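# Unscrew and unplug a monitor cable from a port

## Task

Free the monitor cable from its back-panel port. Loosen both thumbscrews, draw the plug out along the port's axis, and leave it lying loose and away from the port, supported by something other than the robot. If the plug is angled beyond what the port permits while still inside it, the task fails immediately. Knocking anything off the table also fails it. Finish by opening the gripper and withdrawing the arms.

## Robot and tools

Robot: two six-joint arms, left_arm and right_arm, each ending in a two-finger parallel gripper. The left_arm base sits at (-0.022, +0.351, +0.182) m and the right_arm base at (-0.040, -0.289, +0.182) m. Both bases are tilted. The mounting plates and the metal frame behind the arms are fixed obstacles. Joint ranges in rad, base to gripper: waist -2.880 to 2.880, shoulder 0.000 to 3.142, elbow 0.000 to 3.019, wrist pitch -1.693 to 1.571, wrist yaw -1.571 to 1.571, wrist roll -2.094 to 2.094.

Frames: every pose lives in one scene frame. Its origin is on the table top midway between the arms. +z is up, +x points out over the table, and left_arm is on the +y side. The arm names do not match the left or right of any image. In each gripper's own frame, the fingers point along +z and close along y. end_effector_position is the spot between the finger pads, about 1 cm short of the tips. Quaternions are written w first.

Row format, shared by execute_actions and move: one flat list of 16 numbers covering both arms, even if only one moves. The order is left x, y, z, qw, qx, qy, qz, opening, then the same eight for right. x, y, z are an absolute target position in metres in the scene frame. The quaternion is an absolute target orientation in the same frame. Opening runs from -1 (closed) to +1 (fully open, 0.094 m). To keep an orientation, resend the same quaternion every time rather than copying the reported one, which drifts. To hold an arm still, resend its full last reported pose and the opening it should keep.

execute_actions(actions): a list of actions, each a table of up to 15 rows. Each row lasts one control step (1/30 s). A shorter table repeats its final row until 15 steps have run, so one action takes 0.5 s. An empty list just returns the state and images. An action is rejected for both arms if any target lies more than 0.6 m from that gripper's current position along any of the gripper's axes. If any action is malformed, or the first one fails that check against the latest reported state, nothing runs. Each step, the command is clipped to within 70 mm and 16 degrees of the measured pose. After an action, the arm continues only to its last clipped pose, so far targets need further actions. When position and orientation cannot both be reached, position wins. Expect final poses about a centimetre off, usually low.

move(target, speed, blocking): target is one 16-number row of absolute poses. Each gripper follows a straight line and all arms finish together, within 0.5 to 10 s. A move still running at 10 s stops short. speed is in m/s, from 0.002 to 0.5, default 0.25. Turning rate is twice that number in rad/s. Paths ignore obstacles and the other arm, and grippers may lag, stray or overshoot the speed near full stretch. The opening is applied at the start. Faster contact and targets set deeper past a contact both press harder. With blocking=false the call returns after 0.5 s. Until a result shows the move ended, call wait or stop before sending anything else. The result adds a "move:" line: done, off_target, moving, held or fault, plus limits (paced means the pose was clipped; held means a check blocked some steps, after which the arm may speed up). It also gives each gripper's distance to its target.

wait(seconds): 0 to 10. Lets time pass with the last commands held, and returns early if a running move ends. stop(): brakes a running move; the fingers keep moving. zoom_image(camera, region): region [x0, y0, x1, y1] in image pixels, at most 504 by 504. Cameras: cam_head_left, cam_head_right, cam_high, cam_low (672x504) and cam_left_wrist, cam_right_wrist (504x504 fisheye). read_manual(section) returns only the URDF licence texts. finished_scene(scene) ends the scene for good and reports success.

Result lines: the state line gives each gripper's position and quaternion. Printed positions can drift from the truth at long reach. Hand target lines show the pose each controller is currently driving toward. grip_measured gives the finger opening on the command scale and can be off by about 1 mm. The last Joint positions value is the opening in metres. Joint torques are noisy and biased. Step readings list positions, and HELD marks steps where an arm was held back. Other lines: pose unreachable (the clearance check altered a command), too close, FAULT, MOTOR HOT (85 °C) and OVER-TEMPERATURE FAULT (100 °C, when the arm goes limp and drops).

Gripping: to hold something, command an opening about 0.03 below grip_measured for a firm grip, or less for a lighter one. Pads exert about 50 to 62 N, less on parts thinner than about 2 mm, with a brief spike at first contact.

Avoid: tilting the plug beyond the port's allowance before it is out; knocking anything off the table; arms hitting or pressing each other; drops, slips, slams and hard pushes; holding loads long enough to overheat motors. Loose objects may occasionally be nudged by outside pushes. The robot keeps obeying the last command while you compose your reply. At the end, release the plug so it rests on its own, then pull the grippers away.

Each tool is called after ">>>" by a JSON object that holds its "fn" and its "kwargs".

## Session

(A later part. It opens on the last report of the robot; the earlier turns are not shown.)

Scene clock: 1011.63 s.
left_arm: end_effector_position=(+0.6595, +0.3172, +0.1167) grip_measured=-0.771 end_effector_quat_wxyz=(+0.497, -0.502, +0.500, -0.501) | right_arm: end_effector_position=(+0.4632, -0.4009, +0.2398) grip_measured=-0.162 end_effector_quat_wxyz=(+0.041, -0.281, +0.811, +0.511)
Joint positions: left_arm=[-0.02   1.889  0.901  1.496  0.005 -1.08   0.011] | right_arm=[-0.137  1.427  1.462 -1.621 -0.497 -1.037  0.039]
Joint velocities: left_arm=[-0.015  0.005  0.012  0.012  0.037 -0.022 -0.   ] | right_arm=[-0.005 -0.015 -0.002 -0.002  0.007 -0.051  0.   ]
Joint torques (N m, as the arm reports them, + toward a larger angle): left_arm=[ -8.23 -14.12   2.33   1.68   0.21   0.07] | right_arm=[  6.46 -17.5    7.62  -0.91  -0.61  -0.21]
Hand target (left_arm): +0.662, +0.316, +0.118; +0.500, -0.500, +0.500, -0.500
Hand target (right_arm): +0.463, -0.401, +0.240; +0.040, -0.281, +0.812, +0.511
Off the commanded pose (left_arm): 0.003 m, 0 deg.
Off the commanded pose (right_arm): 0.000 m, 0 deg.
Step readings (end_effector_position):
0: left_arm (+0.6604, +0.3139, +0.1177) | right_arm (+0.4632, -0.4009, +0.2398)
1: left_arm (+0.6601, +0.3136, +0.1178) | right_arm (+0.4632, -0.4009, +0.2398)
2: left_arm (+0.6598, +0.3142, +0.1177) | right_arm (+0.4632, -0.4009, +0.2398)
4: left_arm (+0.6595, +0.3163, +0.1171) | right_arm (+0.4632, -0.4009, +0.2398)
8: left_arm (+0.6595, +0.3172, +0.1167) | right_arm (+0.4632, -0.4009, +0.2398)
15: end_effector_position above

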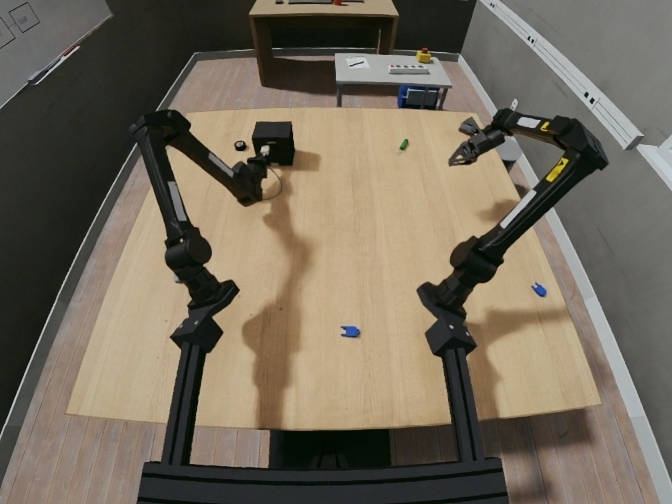

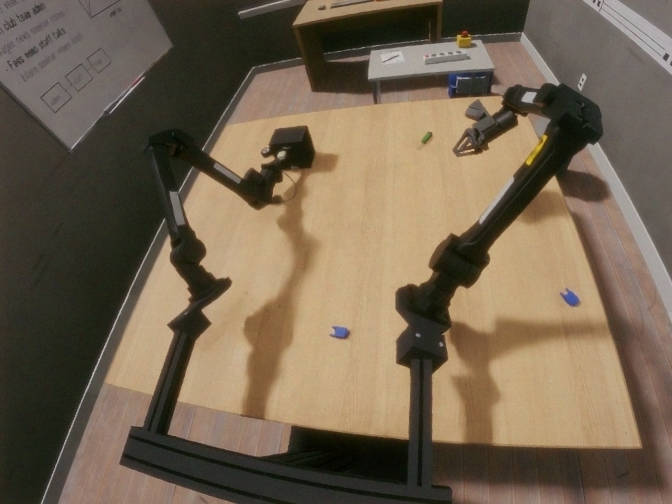

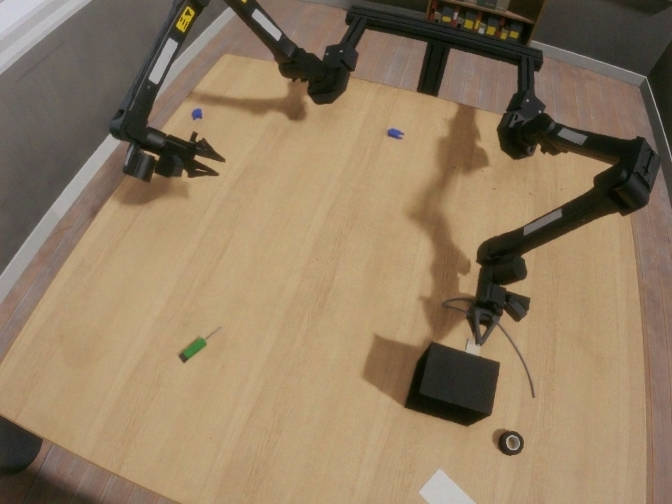

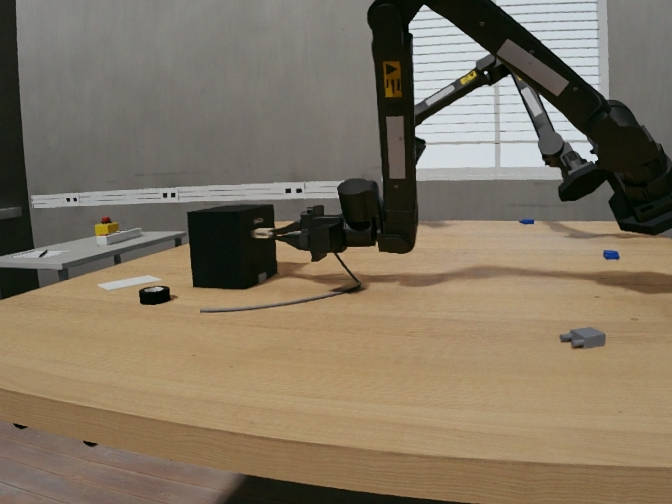

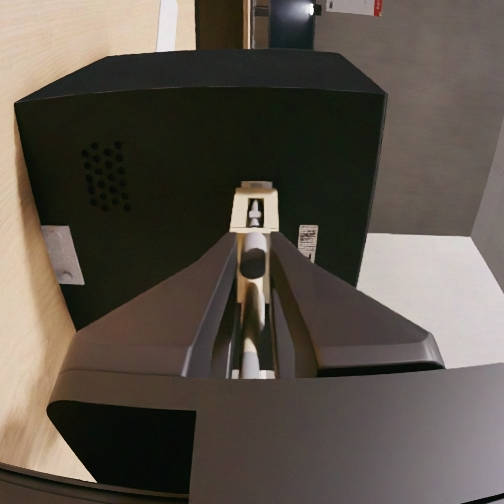

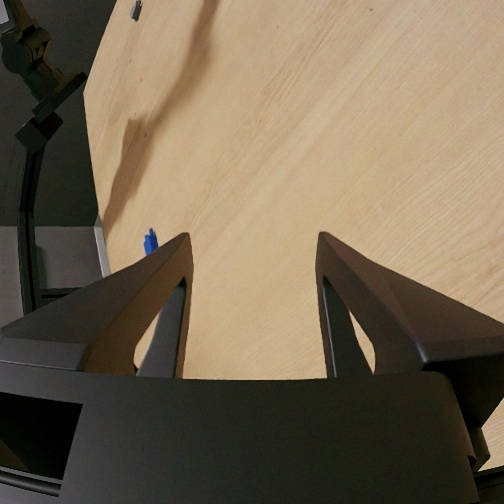

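>>> {"fn": "execute_actions", "kwargs": {"actions": [[[0.662,0.316,0.118,0.6,-0.375,0.6,-0.375,-0.77,0.463,-0.401,0.24,0.04,-0.28,0.81,0.51,-0.16]],[[0.662,0.316,0.118,0.586,-0.395,0.586,-0.395,-0.89,0.463,-0.401,0.24,0.04,-0.28,0.81,0.51,-0.16],[0.662,0.316,0.118,0.586,-0.395,0.586,-0.395,-0.89,0.463,-0.401,0.24,0.04,-0.28,0.81,0.51,-0.16],[0.662,0.316,0.118,0.354,-0.612,0.354,-0.612,-0.89,0.463,-0.401,0.24,0.04,-0.28,0.81,0.51,-0.16]],[[0.662,0.316,0.118,0.438,-0.555,0.438,-0.555,-0.77,0.463,-0.401,0.24,0.04,-0.28,0.81,0.51,-0.16],[0.662,0.316,0.118,0.438,-0.555,0.438,-0.555,-0.77,0.463,-0.401,0.24,0.04,-0.28,0.81,0.51,-0.16],[0.662,0.316,0.118,0.6,-0.375,0.6,-0.375,-0.77,0.463,-0.401,0.24,0.04,-0.28,0.81,0.51,-0.16]],[[0.662,0.316,0.118,0.586,-0.395,0.586,-0.395,-0.89,0.463,-0.401,0.24,0.04,-0.28,0.81,0.51,-0.16],[0.662,0.316,0.118,0.586,-0.395,0.586,-0.395,-0.89,0.463,-0.401,0.24,0.04,-0.28,0.81,0.51,-0.16],[0.662,0.316,0.118,0.354,-0.612,0.354,-0.612,-0.89,0.463,-0.401,0.24,0.04,-0.28,0.81,0.51,-0.16]],[[0.662,0.316,0.118,0.438,-0.555,0.438,-0.555,-0.77,0.463,-0.401,0.24,0.04,-0.28,0.81,0.51,-0.16],[0.662,0.316,0.118,0.438,-0.555,0.438,-0.555,-0.77,0.463,-0.401,0.24,0.04,-0.28,0.81,0.51,-0.16],[0.662,0.316,0.118,0.6,-0.375,0.6,-0.375,-0.77,0.463,-0.401,0.24,0.04,-0.28,0.81,0.51,-0.16]],[[0.662,0.316,0.118,0.586,-0.395,0.586,-0.395,-0.89,0.463,-0.401,0.24,0.04,-0.28,0.81,0.51,-0.16],[0.662,0.316,0.118,0.586,-0.395,0.586,-0.395,-0.89,0.463,-0.401,0.24,0.04,-0.28,0.81,0.51,-0.16],[0.662,0.316,0.118,0.354,-0.612,0.354,-0.612,-0.89,0.463,-0.401,0.24,0.04,-0.28,0.81,0.51,-0.16]],[[0.662,0.316,0.118,0.438,-0.555,0.438,-0.555,-0.77,0.463,-0.401,0.24,0.04,-0.28,0.81,0.51,-0.16],[0.662,0.316,0.118,0.438,-0.555,0.438,-0.555,-0.77,0.463,-0.401,0.24,0.04,-0.28,0.81,0.51,-0.16],[0.662,0.316,0.118,0.6,-0.375,0.6,-0.375,-0.77,0.463,-0.401,0.24,0.04,-0.28,0.81,0.51,-0.16]],[[0.662,0.316,0.118,0.586,-0.395,0.586,-0.395,-0.89,0.463,-0.401,0.24,0.04,-0.28,0.81,0.51,-0.16],[0.662,0.316,0.118,0.586,-0.395,0.586,-0.395,-0.89,0.463,-0.401,0.24,0.04,-0.28,0.81,0.51,-0.16],[0.662,0.316,0.118,0.354,-0.612,0.354,-0.612,-0.89,0.463,-0.401,0.24,0.04,-0.28,0.81,0.51,-0.16]],[[0.662,0.316,0.118,0.438,-0.555,0.438,-0.555,-0.77,0.463,-0.401,0.24,0.04,-0.28,0.81,0.51,-0.16],[0.662,0.316,0.118,0.438,-0.555,0.438,-0.555,-0.77,0.463,-0.401,0.24,0.04,-0.28,0.81,0.51,-0.16],[0.662,0.316,0.118,0.6,-0.375,0.6,-0.375,-0.77,0.463,-0.401,0.24,0.04,-0.28,0.81,0.51,-0.16]],[[0.662,0.316,0.118,0.586,-0.395,0.586,-0.395,-0.89,0.463,-0.401,0.24,0.04,-0.28,0.81,0.51,-0.16],[0.662,0.316,0.118,0.586,-0.395,0.586,-0.395,-0.89,0.463,-0.401,0.24,0.04,-0.28,0.81,0.51,-0.16],[0.662,0.316,0.118,0.354,-0.612,0.354,-0.612,-0.89,0.463,-0.401,0.24,0.04,-0.28,0.81,0.51,-0.16]],[[0.662,0.316,0.118,0.438,-0.555,0.438,-0.555,-0.77,0.463,-0.401,0.24,0.04,-0.28,0.81,0.51,-0.16],[0.662,0.316,0.118,0.438,-0.555,0.438,-0.555,-0.77,0.463,-0.401,0.24,0.04,-0.28,0.81,0.51,-0.16],[0.662,0.316,0.118,0.6,-0.375,0.6,-0.375,-0.77,0.463,-0.401,0.24,0.04,-0.28,0.81,0.51,-0.16]],[[0.662,0.316,0.118,0.586,-0.395,0.586,-0.395,-0.89,0.463,-0.401,0.24,0.04,-0.28,0.81,0.51,-0.16],[0.662,0.316,0.118,0.586,-0.395,0.586,-0.395,-0.89,0.463,-0.401,0.24,0.04,-0.28,0.81,0.51,-0.16],[0.662,0.316,0.118,0.354,-0.612,0.354,-0.612,-0.89,0.463,-0.401,0.24,0.04,-0.28,0.81,0.51,-0.16]],[[0.662,0.316,0.118,0.438,-0.555,0.438,-0.555,-0.77,0.463,-0.401,0.24,0.04,-0.28,0.81,0.51,-0.16],[0.662,0.316,0.118,0.438,-0.555,0.438,-0.555,-0.77,0.463,-0.401,0.24,0.04,-0.28,0.81,0.51,-0.16],[0.662,0.316,0.118,0.5,-0.5,0.5,-0.5,-0.77,0.463,-0.401,0.24,0.04,-0.28,0.81,0.51,-0.16]]]}}

>>> {"fn": "zoom_image", "kwargs": {"camera": "cam_left_wrist", "region": [205,170,305,290]}}

Scene clock: 1078.77 s.
left_arm: end_effector_position=(+0.6595, +0.3171, +0.1158) grip_measured=-0.771 end_effector_quat_wxyz=(+0.493, -0.508, +0.496, -0.502) | right_arm: end_effector_position=(+0.4632, -0.4009, +0.2398) grip_measured=-0.162 end_effector_quat_wxyz=(+0.041, -0.281, +0.811, +0.511)
Joint positions: left_arm=[-0.022  1.889  0.901  1.494 -0.004 -1.095  0.011] | right_arm=[-0.137  1.427  1.462 -1.621 -0.497 -1.037  0.039]
Joint velocities: left_arm=[-0.005  0.005  0.007 -0.007  0.051  0.11  -0.001] | right_arm=[-0.015 -0.005  0.007 -0.017 -0.037  0.007 -0.001]
Joint torques (N m, as the arm reports them, + toward a larger angle): left_arm=[ -7.97 -13.98   2.37   1.78   0.58   0.07] | right_arm=[  6.49 -17.49   7.62  -0.91  -0.61  -0.21]
Hand target (left_arm): +0.662, +0.316, +0.118; +0.500, -0.500, +0.500, -0.500
Hand target (right_arm): +0.463, -0.401, +0.240; +0.040, -0.281, +0.812, +0.511
Off the commanded pose (left_arm): 0.004 m, 1 deg.
Off the commanded pose (right_arm): 0.000 m, 0 deg.
Step readings (end_effector_position; steps 1 to 15: 1st action; 16 to 30: 2nd action; 31 to 45: 3rd action; 46 to 60: 4th action; 61 to 75: 5th action; 76 to 90: 6th action; 91 to 105: 7th action; 106 to 120: 8th action; 121 to 135: 9th action; 136 to 150: 10th action; 151 to 165: 11th action; 166 to 180: 12th action; 181 to 195: 13th action):
0: left_arm (+0.6595, +0.3172, +0.1167) | right_arm (+0.4632, -0.4009, +0.2398)
1: left_arm (+0.6595, +0.3172, +0.1167) | right_arm (+0.4632, -0.4009, +0.2398)
2: left_arm (+0.6595, +0.3172, +0.1167) | right_arm (+0.4632, -0.4009, +0.2398)
4: left_arm (+0.6595, +0.3172, +0.1167) | right_arm (+0.4632, -0.4009, +0.2398)
8: left_arm (+0.6596, +0.3173, +0.1169) | right_arm (+0.4632, -0.4009, +0.2398)
15: left_arm (+0.6599, +0.3173, +0.1179) | right_arm (+0.4632, -0.4009, +0.2398)
16: left_arm (+0.6599, +0.3172, +0.1180) | right_arm (+0.4632, -0.4009, +0.2398)
17: left_arm (+0.6599, +0.3174, +0.1178) | right_arm (+0.4632, -0.4009, +0.2398)
19: left_arm (+0.6599, +0.3179, +0.1176) | right_arm (+0.4632, -0.4009, +0.2398)
23: left_arm (+0.6599, +0.3180, +0.1175) | right_arm (+0.4632, -0.4009, +0.2398)
30: left_arm (+0.6596, +0.3174, +0.1166) | right_arm (+0.4632, -0.4009, +0.2398)
31: left_arm (+0.6596, +0.3176, +0.1165) | right_arm (+0.4632, -0.4009, +0.2398)
32: left_arm (+0.6595, +0.3179, +0.1161) | right_arm (+0.4632, -0.4009, +0.2398)
34: left_arm (+0.6595, +0.3179, +0.1161) | right_arm (+0.4632, -0.4009, +0.2398)
38: left_arm (+0.6595, +0.3177, +0.1162) | right_arm (+0.4632, -0.4009, +0.2398)
45: left_arm (+0.6596, +0.3168, +0.1169) | right_arm (+0.4632, -0.4009, +0.2398)
46: left_arm (+0.6597, +0.3169, +0.1174) | right_arm (+0.4632, -0.4009, +0.2398)
47: left_arm (+0.6597, +0.3169, +0.1174) | right_arm (+0.4632, -0.4009, +0.2398)
49: left_arm (+0.6597, +0.3173, +0.1172) | right_arm (+0.4632, -0.4009, +0.2398)
53: left_arm (+0.6597, +0.3174, +0.1171) | right_arm (+0.4632, -0.4009, +0.2398)
60: left_arm (+0.6595, +0.3167, +0.1165) | right_arm (+0.4632, -0.4009, +0.2398)
61: left_arm (+0.6595, +0.3169, +0.1161) | right_arm (+0.4632, -0.4009, +0.2398)
62: left_arm (+0.6595, +0.3171, +0.1160) | right_arm (+0.4632, -0.4009, +0.2398)
64: left_arm (+0.6595, +0.3171, +0.1160) | right_arm (+0.4632, -0.4009, +0.2398)
68: left_arm (+0.6595, +0.3173, +0.1159) | right_arm (+0.4632, -0.4009, +0.2398)
75: left_arm (+0.6596, +0.3168, +0.1167) | right_arm (+0.4632, -0.4009, +0.2398)
76: left_arm (+0.6597, +0.3167, +0.1173) | right_arm (+0.4632, -0.4009, +0.2398)
77: left_arm (+0.6597, +0.3168, +0.1172) | right_arm (+0.4632, -0.4009, +0.2398)
79: left_arm (+0.6597, +0.3171, +0.1171) | right_arm (+0.4632, -0.4009, +0.2398)
83: left_arm (+0.6597, +0.3173, +0.1170) | right_arm (+0.4632, -0.4009, +0.2398)
90: left_arm (+0.6595, +0.3167, +0.1165) | right_arm (+0.4632, -0.4009, +0.2398)
91: left_arm (+0.6595, +0.3168, +0.1162) | right_arm (+0.4632, -0.4009, +0.2398)
92: left_arm (+0.6595, +0.3170, +0.1161) | right_arm (+0.4632, -0.4009, +0.2398)
94: left_arm (+0.6595, +0.3172, +0.1159) | right_arm (+0.4632, -0.4009, +0.2398)
98: left_arm (+0.6595, +0.3172, +0.1159) | right_arm (+0.4632, -0.4009, +0.2398)
105: left_arm (+0.6596, +0.3168, +0.1167) | right_arm (+0.4632, -0.4009, +0.2398)
106: left_arm (+0.6597, +0.3169, +0.1172) | right_arm (+0.4632, -0.4009, +0.2398)
107: left_arm (+0.6598, +0.3168, +0.1175) | right_arm (+0.4632, -0.4009, +0.2398)
109: left_arm (+0.6598, +0.3172, +0.1173) | right_arm (+0.4632, -0.4009, +0.2398)
113: left_arm (+0.6598, +0.3173, +0.1172) | right_arm (+0.4632, -0.4009, +0.2398)
120: left_arm (+0.6595, +0.3166, +0.1165) | right_arm (+0.4632, -0.4009, +0.2398)
121: left_arm (+0.6595, +0.3169, +0.1163) | right_arm (+0.4632, -0.4009, +0.2398)
122: left_arm (+0.6595, +0.3170, +0.1160) | right_arm (+0.4632, -0.4009, +0.2398)
124: left_arm (+0.6595, +0.3172, +0.1159) | right_arm (+0.4632, -0.4009, +0.2398)
128: left_arm (+0.6595, +0.3172, +0.1159) | right_arm (+0.4632, -0.4009, +0.2398)
135: left_arm (+0.6597, +0.3169, +0.1168) | right_arm (+0.4632, -0.4009, +0.2398)
136: left_arm (+0.6597, +0.3169, +0.1171) | right_arm (+0.4632, -0.4009, +0.2398)
137: left_arm (+0.6598, +0.3168, +0.1174) | right_arm (+0.4632, -0.4009, +0.2398)
139: left_arm (+0.6598, +0.3171, +0.1172) | right_arm (+0.4632, -0.4009, +0.2398)
143: left_arm (+0.6598, +0.3173, +0.1171) | right_arm (+0.4632, -0.4009, +0.2398)
150: left_arm (+0.6596, +0.3169, +0.1165) | right_arm (+0.4632, -0.4009, +0.2398)
151: left_arm (+0.6595, +0.3168, +0.1162) | right_arm (+0.4632, -0.4009, +0.2398)
152: left_arm (+0.6595, +0.3169, +0.1159) | right_arm (+0.4632, -0.4009, +0.2398)
154: left_arm (+0.6595, +0.3169, +0.1159) | right_arm (+0.4632, -0.4009, +0.2398)
158: left_arm (+0.6595, +0.3169, +0.1159) | right_arm (+0.4632, -0.4009, +0.2398)
165: left_arm (+0.6597, +0.3166, +0.1168) | right_arm (+0.4632, -0.4009, +0.2398)
166: left_arm (+0.6597, +0.3166, +0.1171) | right_arm (+0.4632, -0.4009, +0.2398)
167: left_arm (+0.6598, +0.3168, +0.1173) | right_arm (+0.4632, -0.4009, +0.2398)
169: left_arm (+0.6598, +0.3171, +0.1171) | right_arm (+0.4632, -0.4009, +0.2398)
173: left_arm (+0.6598, +0.3173, +0.1170) | right_arm (+0.4632, -0.4009, +0.2398)
180: left_arm (+0.6596, +0.3166, +0.1166) | right_arm (+0.4632, -0.4009, +0.2398)
181: left_arm (+0.6595, +0.3168, +0.1162) | right_arm (+0.4632, -0.4009, +0.2398)
182: left_arm (+0.6595, +0.3169, +0.1159) | right_arm (+0.4632, -0.4009, +0.2398)
184: left_arm (+0.6595, +0.3171, +0.1158) | right_arm (+0.4632, -0.4009, +0.2398)
Lines left out of this list: 2.

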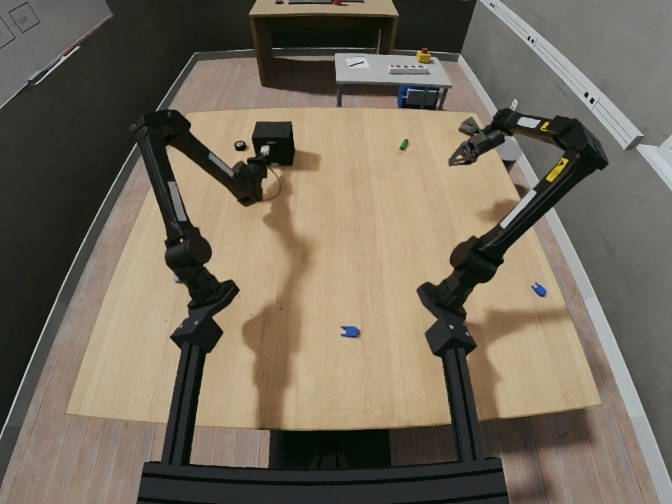

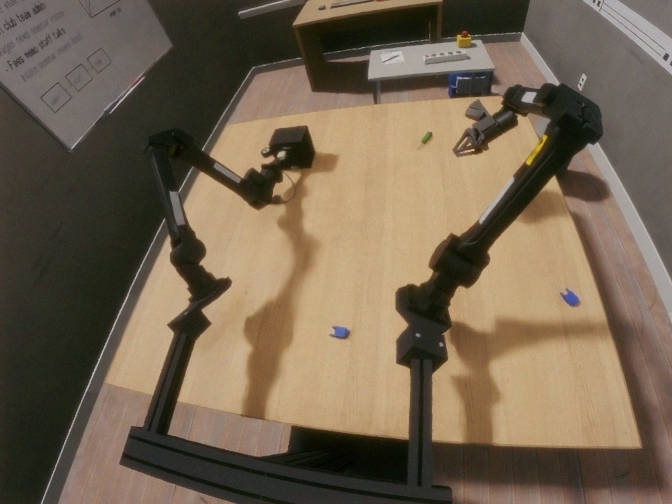

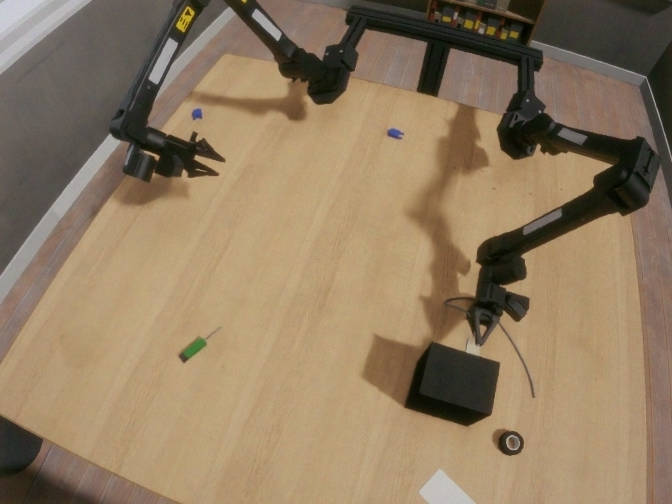

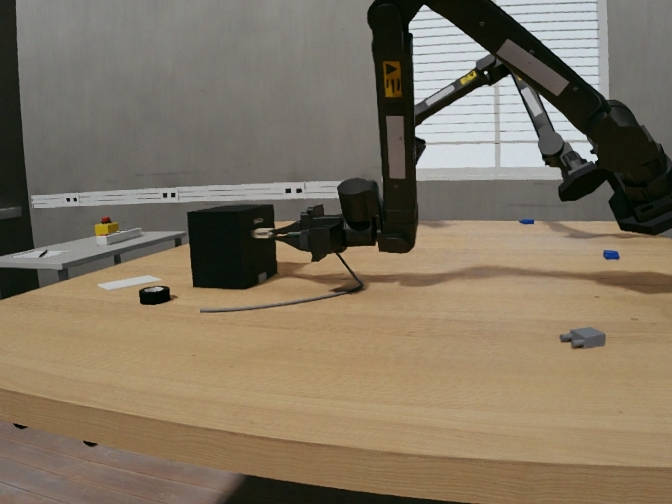

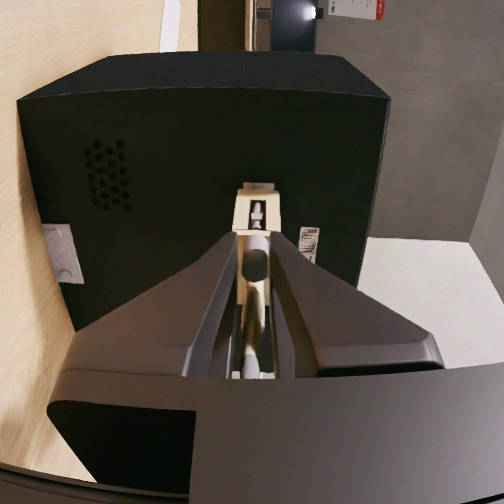

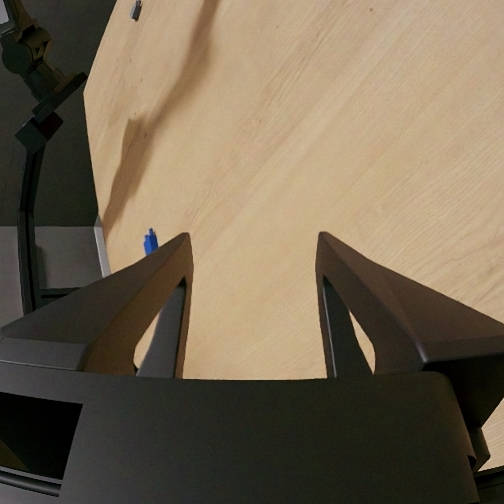

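Region (205, 170, 305, 290) of cam_left_wrist's 504x504 image, scaled by 4.200, with more detail than that image has.

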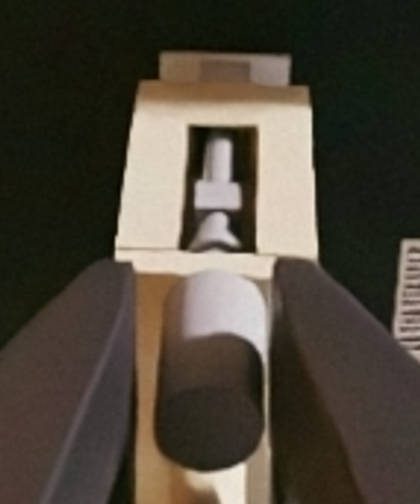

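>>> {"fn": "execute_actions", "kwargs": {"actions": [[[0.662,0.316,0.118,0.593,-0.385,0.593,-0.385,-0.77,0.46,-0.4,0.24,0.04,-0.28,0.81,0.51,-0.16]],[[0.662,0.316,0.118,0.354,-0.612,0.354,-0.612,-0.89,0.46,-0.4,0.24,0.04,-0.28,0.81,0.51,-0.16]],[[0.662,0.316,0.118,0.593,-0.385,0.593,-0.385,-0.77,0.46,-0.4,0.24,0.04,-0.28,0.81,0.51,-0.16]],[[0.662,0.316,0.118,0.354,-0.612,0.354,-0.612,-0.89,0.46,-0.4,0.24,0.04,-0.28,0.81,0.51,-0.16]],[[0.662,0.316,0.118,0.593,-0.385,0.593,-0.385,-0.77,0.46,-0.4,0.24,0.04,-0.28,0.81,0.51,-0.16]],[[0.662,0.316,0.118,0.354,-0.612,0.354,-0.612,-0.89,0.46,-0.4,0.24,0.04,-0.28,0.81,0.51,-0.16]],[[0.662,0.316,0.118,0.593,-0.385,0.593,-0.385,-0.77,0.46,-0.4,0.24,0.04,-0.28,0.81,0.51,-0.16]]]}}

Scene clock: 1117.33 s.
left_arm: end_effector_position=(+0.6598, +0.3173, +0.1168) grip_measured=-0.771 end_effector_quat_wxyz=(+0.574, -0.412, +0.577, -0.410) | right_arm: end_effector_position=(+0.4607, -0.3993, +0.2385) grip_measured=-0.162 end_effector_quat_wxyz=(+0.038, -0.280, +0.810, +0.513)
Joint positions: left_arm=[-0.021  1.887  0.901  1.493  0.001 -0.744  0.011] | right_arm=[-0.137  1.427  1.455 -1.621 -0.497 -1.037  0.039]
Joint velocities: left_arm=[ 0.005 -0.005 -0.002 -0.007 -0.022  0.549 -0.   ] | right_arm=[-0.015 -0.005 -0.002  0.017 -0.037 -0.022  0.   ]
Joint torques (N m, as the arm reports them, + toward a larger angle): left_arm=[ -7.74 -13.86   2.36   1.86   0.39   0.12] | right_arm=[  6.41 -18.07   7.24  -0.74  -0.6   -0.21]
Hand target (left_arm): +0.662, +0.316, +0.118; +0.592, -0.386, +0.592, -0.386
Hand target (right_arm): +0.460, -0.400, +0.240; +0.040, -0.281, +0.812, +0.511
Off the commanded pose (left_arm): 0.003 m, 5 deg.
Off the commanded pose (right_arm): 0.002 m, 0 deg.
Step readings (end_effector_position; steps 1 to 15: 1st action; 16 to 30: 2nd action; 31 to 45: 3rd action; 46 to 60: 4th action; 61 to 75: 5th action; 76 to 90: 6th action; 91 to 105: 7th action):
0: left_arm (+0.6595, +0.3171, +0.1158) | right_arm (+0.4632, -0.4009, +0.2398)
1: left_arm (+0.6595, +0.3171, +0.1158) | right_arm (+0.4630, -0.4007, +0.2397)
2: left_arm (+0.6595, +0.3171, +0.1158) | right_arm (+0.4626, -0.4005, +0.2395)
4: left_arm (+0.6595, +0.3169, +0.1159) | right_arm (+0.4614, -0.3998, +0.2389)
8: left_arm (+0.6595, +0.3168, +0.1162) | right_arm (+0.4607, -0.3993, +0.2385)
15: left_arm (+0.6599, +0.3170, +0.1174) | right_arm (+0.4607, -0.3993, +0.2385)
16: left_arm (+0.6599, +0.3171, +0.1176) | right_arm (+0.4607, -0.3993, +0.2385)
17: left_arm (+0.6599, +0.3174, +0.1175) | right_arm (+0.4607, -0.3993, +0.2385)
19: left_arm (+0.6599, +0.3175, +0.1174) | right_arm (+0.4607, -0.3993, +0.2385)
23: left_arm (+0.6599, +0.3176, +0.1173) | right_arm (+0.4607, -0.3993, +0.2385)
30: left_arm (+0.6596, +0.3170, +0.1163) | right_arm (+0.4607, -0.3993, +0.2385)
31: left_arm (+0.6595, +0.3171, +0.1160) | right_arm (+0.4607, -0.3993, +0.2385)
32: left_arm (+0.6595, +0.3174, +0.1158) | right_arm (+0.4607, -0.3993, +0.2385)
34: left_arm (+0.6595, +0.3174, +0.1158) | right_arm (+0.4607, -0.3993, +0.2385)
38: left_arm (+0.6595, +0.3174, +0.1158) | right_arm (+0.4607, -0.3993, +0.2385)
45: left_arm (+0.6597, +0.3172, +0.1167) | right_arm (+0.4607, -0.3993, +0.2385)
46: left_arm (+0.6599, +0.3172, +0.1172) | right_arm (+0.4607, -0.3993, +0.2385)
47: left_arm (+0.6599, +0.3173, +0.1171) | right_arm (+0.4607, -0.3993, +0.2385)
49: left_arm (+0.6599, +0.3174, +0.1171) | right_arm (+0.4607, -0.3993, +0.2385)
53: left_arm (+0.6599, +0.3177, +0.1170) | right_arm (+0.4607, -0.3993, +0.2385)
60: left_arm (+0.6595, +0.3171, +0.1159) | right_arm (+0.4607, -0.3993, +0.2385)
61: left_arm (+0.6595, +0.3172, +0.1156) | right_arm (+0.4607, -0.3993, +0.2385)
62: left_arm (+0.6595, +0.3174, +0.1156) | right_arm (+0.4607, -0.3993, +0.2385)
64: left_arm (+0.6595, +0.3174, +0.1156) | right_arm (+0.4607, -0.3993, +0.2385)
68: left_arm (+0.6595, +0.3174, +0.1156) | right_arm (+0.4607, -0.3993, +0.2385)
75: left_arm (+0.6598, +0.3174, +0.1169) | right_arm (+0.4607, -0.3993, +0.2385)
76: left_arm (+0.6599, +0.3173, +0.1171) | right_arm (+0.4607, -0.3993, +0.2385)
77: left_arm (+0.6599, +0.3175, +0.1171) | right_arm (+0.4607, -0.3993, +0.2385)
79: left_arm (+0.6599, +0.3176, +0.1170) | right_arm (+0.4607, -0.3993, +0.2385)
83: left_arm (+0.6599, +0.3178, +0.1169) | right_arm (+0.4607, -0.3993, +0.2385)
90: left_arm (+0.6596, +0.3171, +0.1161) | right_arm (+0.4607, -0.3993, +0.2385)
91: left_arm (+0.6595, +0.3173, +0.1157) | right_arm (+0.4607, -0.3993, +0.2385)
92: left_arm (+0.6595, +0.3174, +0.1157) | right_arm (+0.4607, -0.3993, +0.2385)
94: left_arm (+0.6595, +0.3174, +0.1157) | right_arm (+0.4607, -0.3993, +0.2385)
98: left_arm (+0.6595, +0.3174, +0.1157) | right_arm (+0.4607, -0.3993, +0.2385)
105: end_effector_position above

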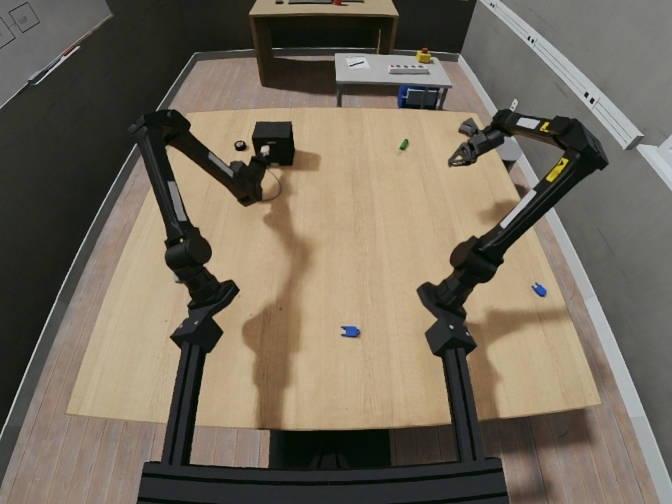

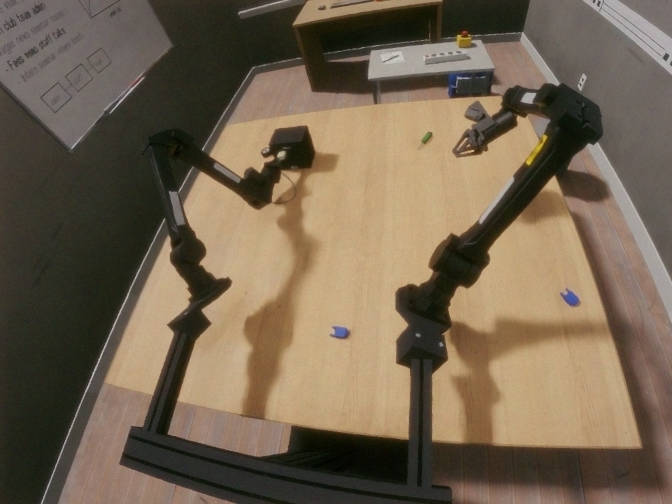

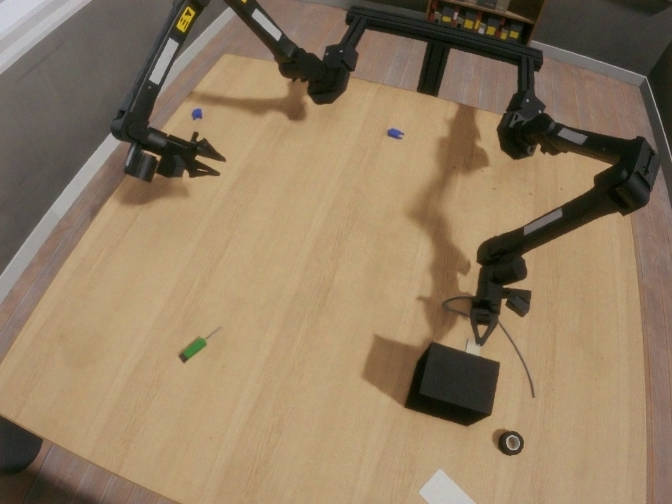

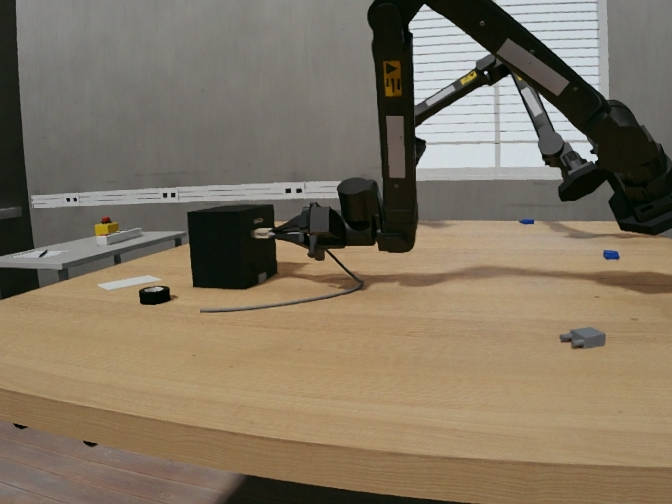

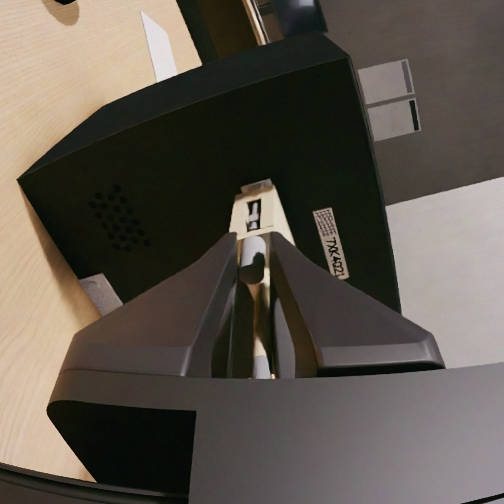

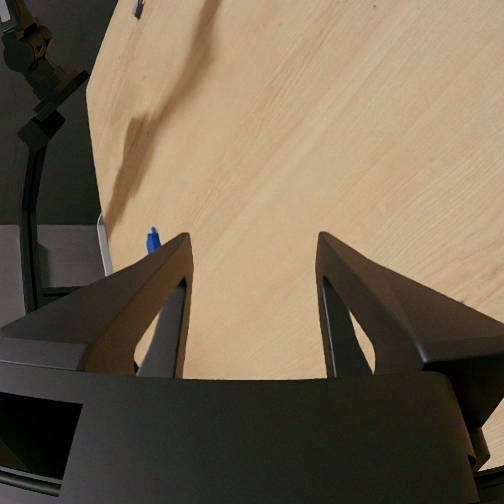

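>>> {"fn": "execute_actions", "kwargs": {"actions": [[[0.662,0.316,0.118,0.354,-0.612,0.354,-0.612,-0.89,0.46,-0.4,0.24,0.04,-0.28,0.81,0.51,-0.16]],[[0.662,0.316,0.118,0.593,-0.385,0.593,-0.385,-0.77,0.46,-0.4,0.24,0.04,-0.28,0.81,0.51,-0.16]],[[0.662,0.316,0.118,0.354,-0.612,0.354,-0.612,-0.89,0.46,-0.4,0.24,0.04,-0.28,0.81,0.51,-0.16]],[[0.662,0.316,0.118,0.593,-0.385,0.593,-0.385,-0.77,0.46,-0.4,0.24,0.04,-0.28,0.81,0.51,-0.16]],[[0.662,0.316,0.118,0.354,-0.612,0.354,-0.612,-0.89,0.46,-0.4,0.24,0.04,-0.28,0.81,0.51,-0.16]],[[0.662,0.316,0.118,0.593,-0.385,0.593,-0.385,-0.77,0.46,-0.4,0.24,0.04,-0.28,0.81,0.51,-0.16]],[[0.662,0.316,0.118,0.354,-0.612,0.354,-0.612,-0.89,0.46,-0.4,0.24,0.04,-0.28,0.81,0.51,-0.16]],[[0.662,0.316,0.118,0.593,-0.385,0.593,-0.385,-0.77,0.46,-0.4,0.24,0.04,-0.28,0.81,0.51,-0.16]],[[0.662,0.316,0.118,0.354,-0.612,0.354,-0.612,-0.89,0.46,-0.4,0.24,0.04,-0.28,0.81,0.51,-0.16]],[[0.662,0.316,0.118,0.593,-0.385,0.593,-0.385,-0.77,0.46,-0.4,0.24,0.04,-0.28,0.81,0.51,-0.16]],[[0.662,0.316,0.118,0.354,-0.612,0.354,-0.612,-0.89,0.46,-0.4,0.24,0.04,-0.28,0.81,0.51,-0.16]],[[0.662,0.316,0.118,0.593,-0.385,0.593,-0.385,-0.77,0.46,-0.4,0.24,0.04,-0.28,0.81,0.51,-0.16]],[[0.662,0.316,0.118,0.354,-0.612,0.354,-0.612,-0.89,0.46,-0.4,0.24,0.04,-0.28,0.81,0.51,-0.16]],[[0.662,0.316,0.118,0.593,-0.385,0.593,-0.385,-0.77,0.46,-0.4,0.24,0.04,-0.28,0.81,0.51,-0.16]],[[0.662,0.316,0.118,0.354,-0.612,0.354,-0.612,-0.89,0.46,-0.4,0.24,0.04,-0.28,0.81,0.51,-0.16]],[[0.662,0.316,0.118,0.593,-0.385,0.593,-0.385,-0.77,0.46,-0.4,0.24,0.04,-0.28,0.81,0.51,-0.16]],[[0.662,0.316,0.118,0.354,-0.612,0.354,-0.612,-0.89,0.46,-0.4,0.24,0.04,-0.28,0.81,0.51,-0.16]],[[0.662,0.316,0.118,0.593,-0.385,0.593,-0.385,-0.77,0.46,-0.4,0.24,0.04,-0.28,0.81,0.51,-0.16]],[[0.662,0.316,0.118,0.354,-0.612,0.354,-0.612,-0.89,0.46,-0.4,0.24,0.04,-0.28,0.81,0.51,-0.16]],[[0.662,0.316,0.118,0.593,-0.385,0.593,-0.385,-0.77,0.46,-0.4,0.24,0.04,-0.28,0.81,0.51,-0.16]],[[0.662,0.316,0.118,0.354,-0.612,0.354,-0.612,-0.89,0.46,-0.4,0.24,0.04,-0.28,0.81,0.51,-0.16]],[[0.662,0.316,0.118,0.593,-0.385,0.593,-0.385,-0.77,0.46,-0.4,0.24,0.04,-0.28,0.81,0.51,-0.16]],[[0.662,0.316,0.118,0.354,-0.612,0.354,-0.612,-0.89,0.46,-0.4,0.24,0.04,-0.28,0.81,0.51,-0.16]],[[0.662,0.316,0.118,0.5,-0.5,0.5,-0.5,-0.77,0.46,-0.4,0.24,0.04,-0.28,0.81,0.51,-0.16]]]}}

>>> {"fn": "zoom_image", "kwargs": {"camera": "cam_left_wrist", "region": [205,170,305,290]}}

Scene clock: 1158.37 s.
left_arm: end_effector_position=(+0.6596, +0.3178, +0.1154) grip_measured=-0.771 end_effector_quat_wxyz=(+0.493, -0.507, +0.497, -0.502) | right_arm: end_effector_position=(+0.4607, -0.3993, +0.2385) grip_measured=-0.162 end_effector_quat_wxyz=(+0.038, -0.280, +0.810, +0.513)
Joint positions: left_arm=[-0.02   1.888  0.901  1.492 -0.001 -1.093  0.011] | right_arm=[-0.137  1.427  1.455 -1.621 -0.497 -1.037  0.039]
Joint velocities: left_arm=[ 0.015  0.005 -0.012 -0.017  0.007  0.022  0.   ] | right_arm=[-0.005 -0.015  0.002  0.007 -0.037 -0.037 -0.   ]
Joint torques (N m, as the arm reports them, + toward a larger angle): left_arm=[ -7.74 -14.11   2.3    1.85   0.48   0.08] | right_arm=[  6.44 -18.12   7.25  -0.74  -0.6   -0.22]
Hand target (left_arm): +0.662, +0.316, +0.118; +0.500, -0.500, +0.500, -0.500
Hand target (right_arm): +0.460, -0.400, +0.240; +0.040, -0.281, +0.812, +0.511
Off the commanded pose (left_arm): 0.004 m, 1 deg.
Off the commanded pose (right_arm): 0.002 m, 0 deg.
Step readings (end_effector_position; steps 1 to 15: 1st action; 16 to 30: 2nd action; 31 to 45: 3rd action; 46 to 60: 4th action; 61 to 75: 5th action; 76 to 90: 6th action; 91 to 105: 7th action; 106 to 120: 8th action; 121 to 135: 9th action; 136 to 150: 10th action; 151 to 165: 11th action; 166 to 180: 12th action; 181 to 195: 13th action):
0: left_arm (+0.6601, +0.3175, +0.1177) | right_arm (+0.4607, -0.3993, +0.2385)
1: left_arm (+0.6601, +0.3177, +0.1176) | right_arm (+0.4607, -0.3993, +0.2385)
2: left_arm (+0.6601, +0.3179, +0.1175) | right_arm (+0.4607, -0.3993, +0.2385)
4: left_arm (+0.6601, +0.3181, +0.1174) | right_arm (+0.4607, -0.3993, +0.2385)
8: left_arm (+0.6601, +0.3184, +0.1172) | right_arm (+0.4607, -0.3993, +0.2385)
15: left_arm (+0.6597, +0.3175, +0.1162) | right_arm (+0.4607, -0.3993, +0.2385)
16: left_arm (+0.6597, +0.3177, +0.1161) | right_arm (+0.4607, -0.3993, +0.2385)
17: left_arm (+0.6597, +0.3179, +0.1159) | right_arm (+0.4607, -0.3993, +0.2385)
19: left_arm (+0.6597, +0.3179, +0.1159) | right_arm (+0.4607, -0.3993, +0.2385)
23: left_arm (+0.6597, +0.3178, +0.1160) | right_arm (+0.4607, -0.3993, +0.2385)
30: left_arm (+0.6599, +0.3176, +0.1169) | right_arm (+0.4607, -0.3993, +0.2385)
31: left_arm (+0.6599, +0.3175, +0.1172) | right_arm (+0.4607, -0.3993, +0.2385)
32: left_arm (+0.6599, +0.3176, +0.1171) | right_arm (+0.4607, -0.3993, +0.2385)
34: left_arm (+0.6599, +0.3178, +0.1171) | right_arm (+0.4607, -0.3993, +0.2385)
38: left_arm (+0.6599, +0.3180, +0.1169) | right_arm (+0.4607, -0.3993, +0.2385)
45: left_arm (+0.6596, +0.3174, +0.1159) | right_arm (+0.4607, -0.3993, +0.2385)
46: left_arm (+0.6596, +0.3174, +0.1158) | right_arm (+0.4607, -0.3993, +0.2385)
47: left_arm (+0.6596, +0.3178, +0.1157) | right_arm (+0.4607, -0.3993, +0.2385)
49: left_arm (+0.6596, +0.3178, +0.1157) | right_arm (+0.4607, -0.3993, +0.2385)
53: left_arm (+0.6596, +0.3178, +0.1157) | right_arm (+0.4607, -0.3993, +0.2385)
60: left_arm (+0.6599, +0.3177, +0.1167) | right_arm (+0.4607, -0.3993, +0.2385)
61: left_arm (+0.6600, +0.3177, +0.1172) | right_arm (+0.4607, -0.3993, +0.2385)
62: left_arm (+0.6600, +0.3178, +0.1172) | right_arm (+0.4607, -0.3993, +0.2385)
64: left_arm (+0.6600, +0.3180, +0.1171) | right_arm (+0.4607, -0.3993, +0.2385)
68: left_arm (+0.6600, +0.3182, +0.1170) | right_arm (+0.4607, -0.3993, +0.2385)
75: left_arm (+0.6597, +0.3175, +0.1161) | right_arm (+0.4607, -0.3993, +0.2385)
76: left_arm (+0.6596, +0.3176, +0.1157) | right_arm (+0.4607, -0.3993, +0.2385)
77: left_arm (+0.6596, +0.3177, +0.1157) | right_arm (+0.4607, -0.3993, +0.2385)
79: left_arm (+0.6596, +0.3177, +0.1157) | right_arm (+0.4607, -0.3993, +0.2385)
83: left_arm (+0.6596, +0.3177, +0.1157) | right_arm (+0.4607, -0.3993, +0.2385)
90: left_arm (+0.6599, +0.3176, +0.1168) | right_arm (+0.4607, -0.3993, +0.2385)
91: left_arm (+0.6600, +0.3179, +0.1171) | right_arm (+0.4607, -0.3993, +0.2385)
92: left_arm (+0.6600, +0.3178, +0.1172) | right_arm (+0.4607, -0.3993, +0.2385)
94: left_arm (+0.6600, +0.3179, +0.1171) | right_arm (+0.4607, -0.3993, +0.2385)
98: left_arm (+0.6600, +0.3182, +0.1170) | right_arm (+0.4607, -0.3993, +0.2385)
105: left_arm (+0.6597, +0.3176, +0.1159) | right_arm (+0.4607, -0.3993, +0.2385)
106: left_arm (+0.6596, +0.3175, +0.1157) | right_arm (+0.4607, -0.3993, +0.2385)
107: left_arm (+0.6596, +0.3177, +0.1156) | right_arm (+0.4607, -0.3993, +0.2385)
109: left_arm (+0.6596, +0.3177, +0.1156) | right_arm (+0.4607, -0.3993, +0.2385)
113: left_arm (+0.6596, +0.3177, +0.1156) | right_arm (+0.4607, -0.3993, +0.2385)
120: left_arm (+0.6599, +0.3176, +0.1167) | right_arm (+0.4607, -0.3993, +0.2385)
121: left_arm (+0.6600, +0.3178, +0.1171) | right_arm (+0.4607, -0.3993, +0.2385)
122: left_arm (+0.6600, +0.3179, +0.1170) | right_arm (+0.4607, -0.3993, +0.2385)
124: left_arm (+0.6600, +0.3181, +0.1169) | right_arm (+0.4607, -0.3993, +0.2385)
128: left_arm (+0.6600, +0.3183, +0.1168) | right_arm (+0.4607, -0.3993, +0.2385)
135: left_arm (+0.6597, +0.3176, +0.1159) | right_arm (+0.4607, -0.3993, +0.2385)
136: left_arm (+0.6596, +0.3178, +0.1155) | right_arm (+0.4607, -0.3993, +0.2385)
137: left_arm (+0.6596, +0.3179, +0.1155) | right_arm (+0.4607, -0.3993, +0.2385)
139: left_arm (+0.6596, +0.3179, +0.1155) | right_arm (+0.4607, -0.3993, +0.2385)
143: left_arm (+0.6596, +0.3179, +0.1155) | right_arm (+0.4607, -0.3993, +0.2385)
150: left_arm (+0.6599, +0.3179, +0.1168) | right_arm (+0.4607, -0.3993, +0.2385)
151: left_arm (+0.6600, +0.3178, +0.1171) | right_arm (+0.4607, -0.3993, +0.2385)
152: left_arm (+0.6601, +0.3181, +0.1172) | right_arm (+0.4607, -0.3993, +0.2385)
154: left_arm (+0.6601, +0.3182, +0.1171) | right_arm (+0.4607, -0.3993, +0.2385)
158: left_arm (+0.6601, +0.3185, +0.1170) | right_arm (+0.4607, -0.3993, +0.2385)
165: left_arm (+0.6597, +0.3176, +0.1159) | right_arm (+0.4607, -0.3993, +0.2385)
166: left_arm (+0.6596, +0.3178, +0.1155) | right_arm (+0.4607, -0.3993, +0.2385)
167: left_arm (+0.6596, +0.3179, +0.1155) | right_arm (+0.4607, -0.3993, +0.2385)
169: left_arm (+0.6596, +0.3179, +0.1155) | right_arm (+0.4607, -0.3993, +0.2385)
173: left_arm (+0.6596, +0.3179, +0.1155) | right_arm (+0.4607, -0.3993, +0.2385)
180: left_arm (+0.6599, +0.3179, +0.1168) | right_arm (+0.4607, -0.3993, +0.2385)
181: left_arm (+0.6600, +0.3178, +0.1171) | right_arm (+0.4607, -0.3993, +0.2385)
182: left_arm (+0.6601, +0.3180, +0.1172) | right_arm (+0.4607, -0.3993, +0.2385)
184: left_arm (+0.6601, +0.3182, +0.1171) | right_arm (+0.4607, -0.3993, +0.2385)
Lines left out of this list: 57.

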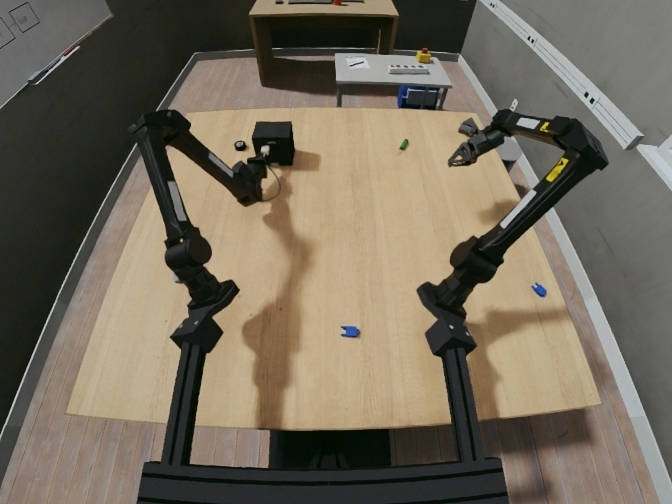

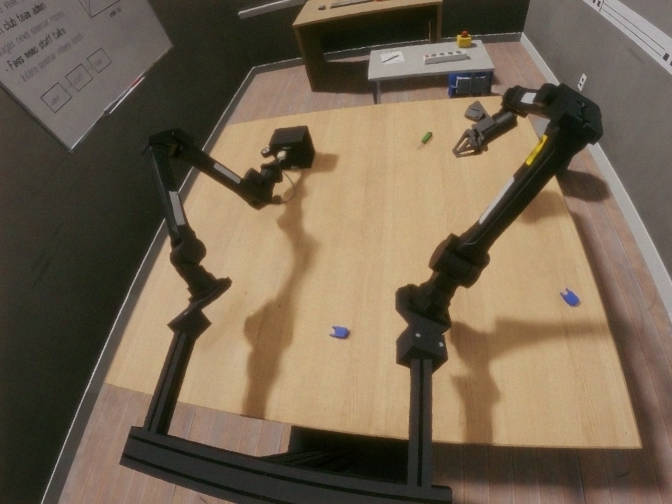

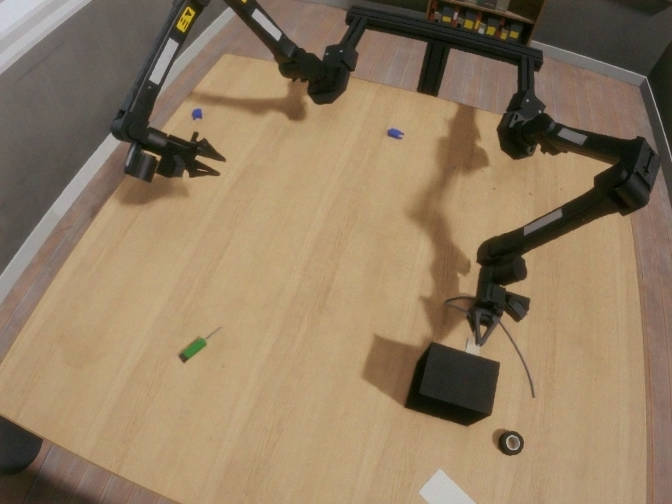

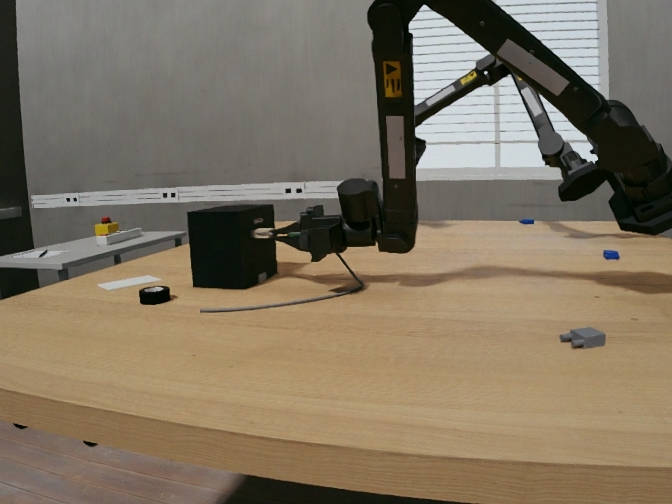

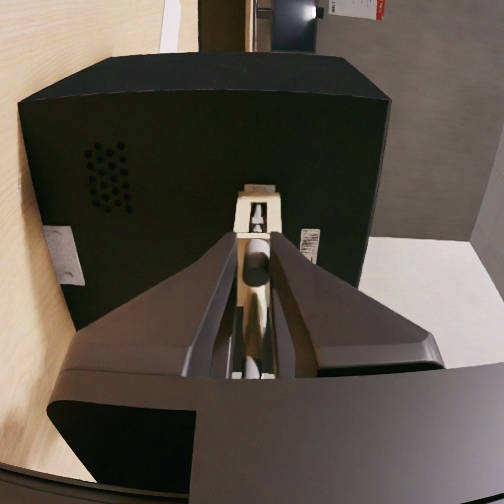

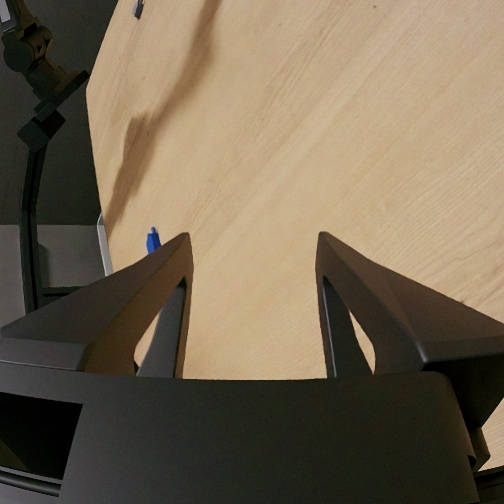

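Region (205, 170, 305, 290) of cam_left_wrist's 504x504 image, scaled by 4.200, with more detail than that image has.

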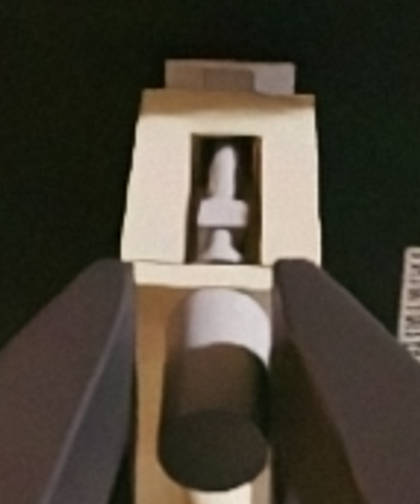

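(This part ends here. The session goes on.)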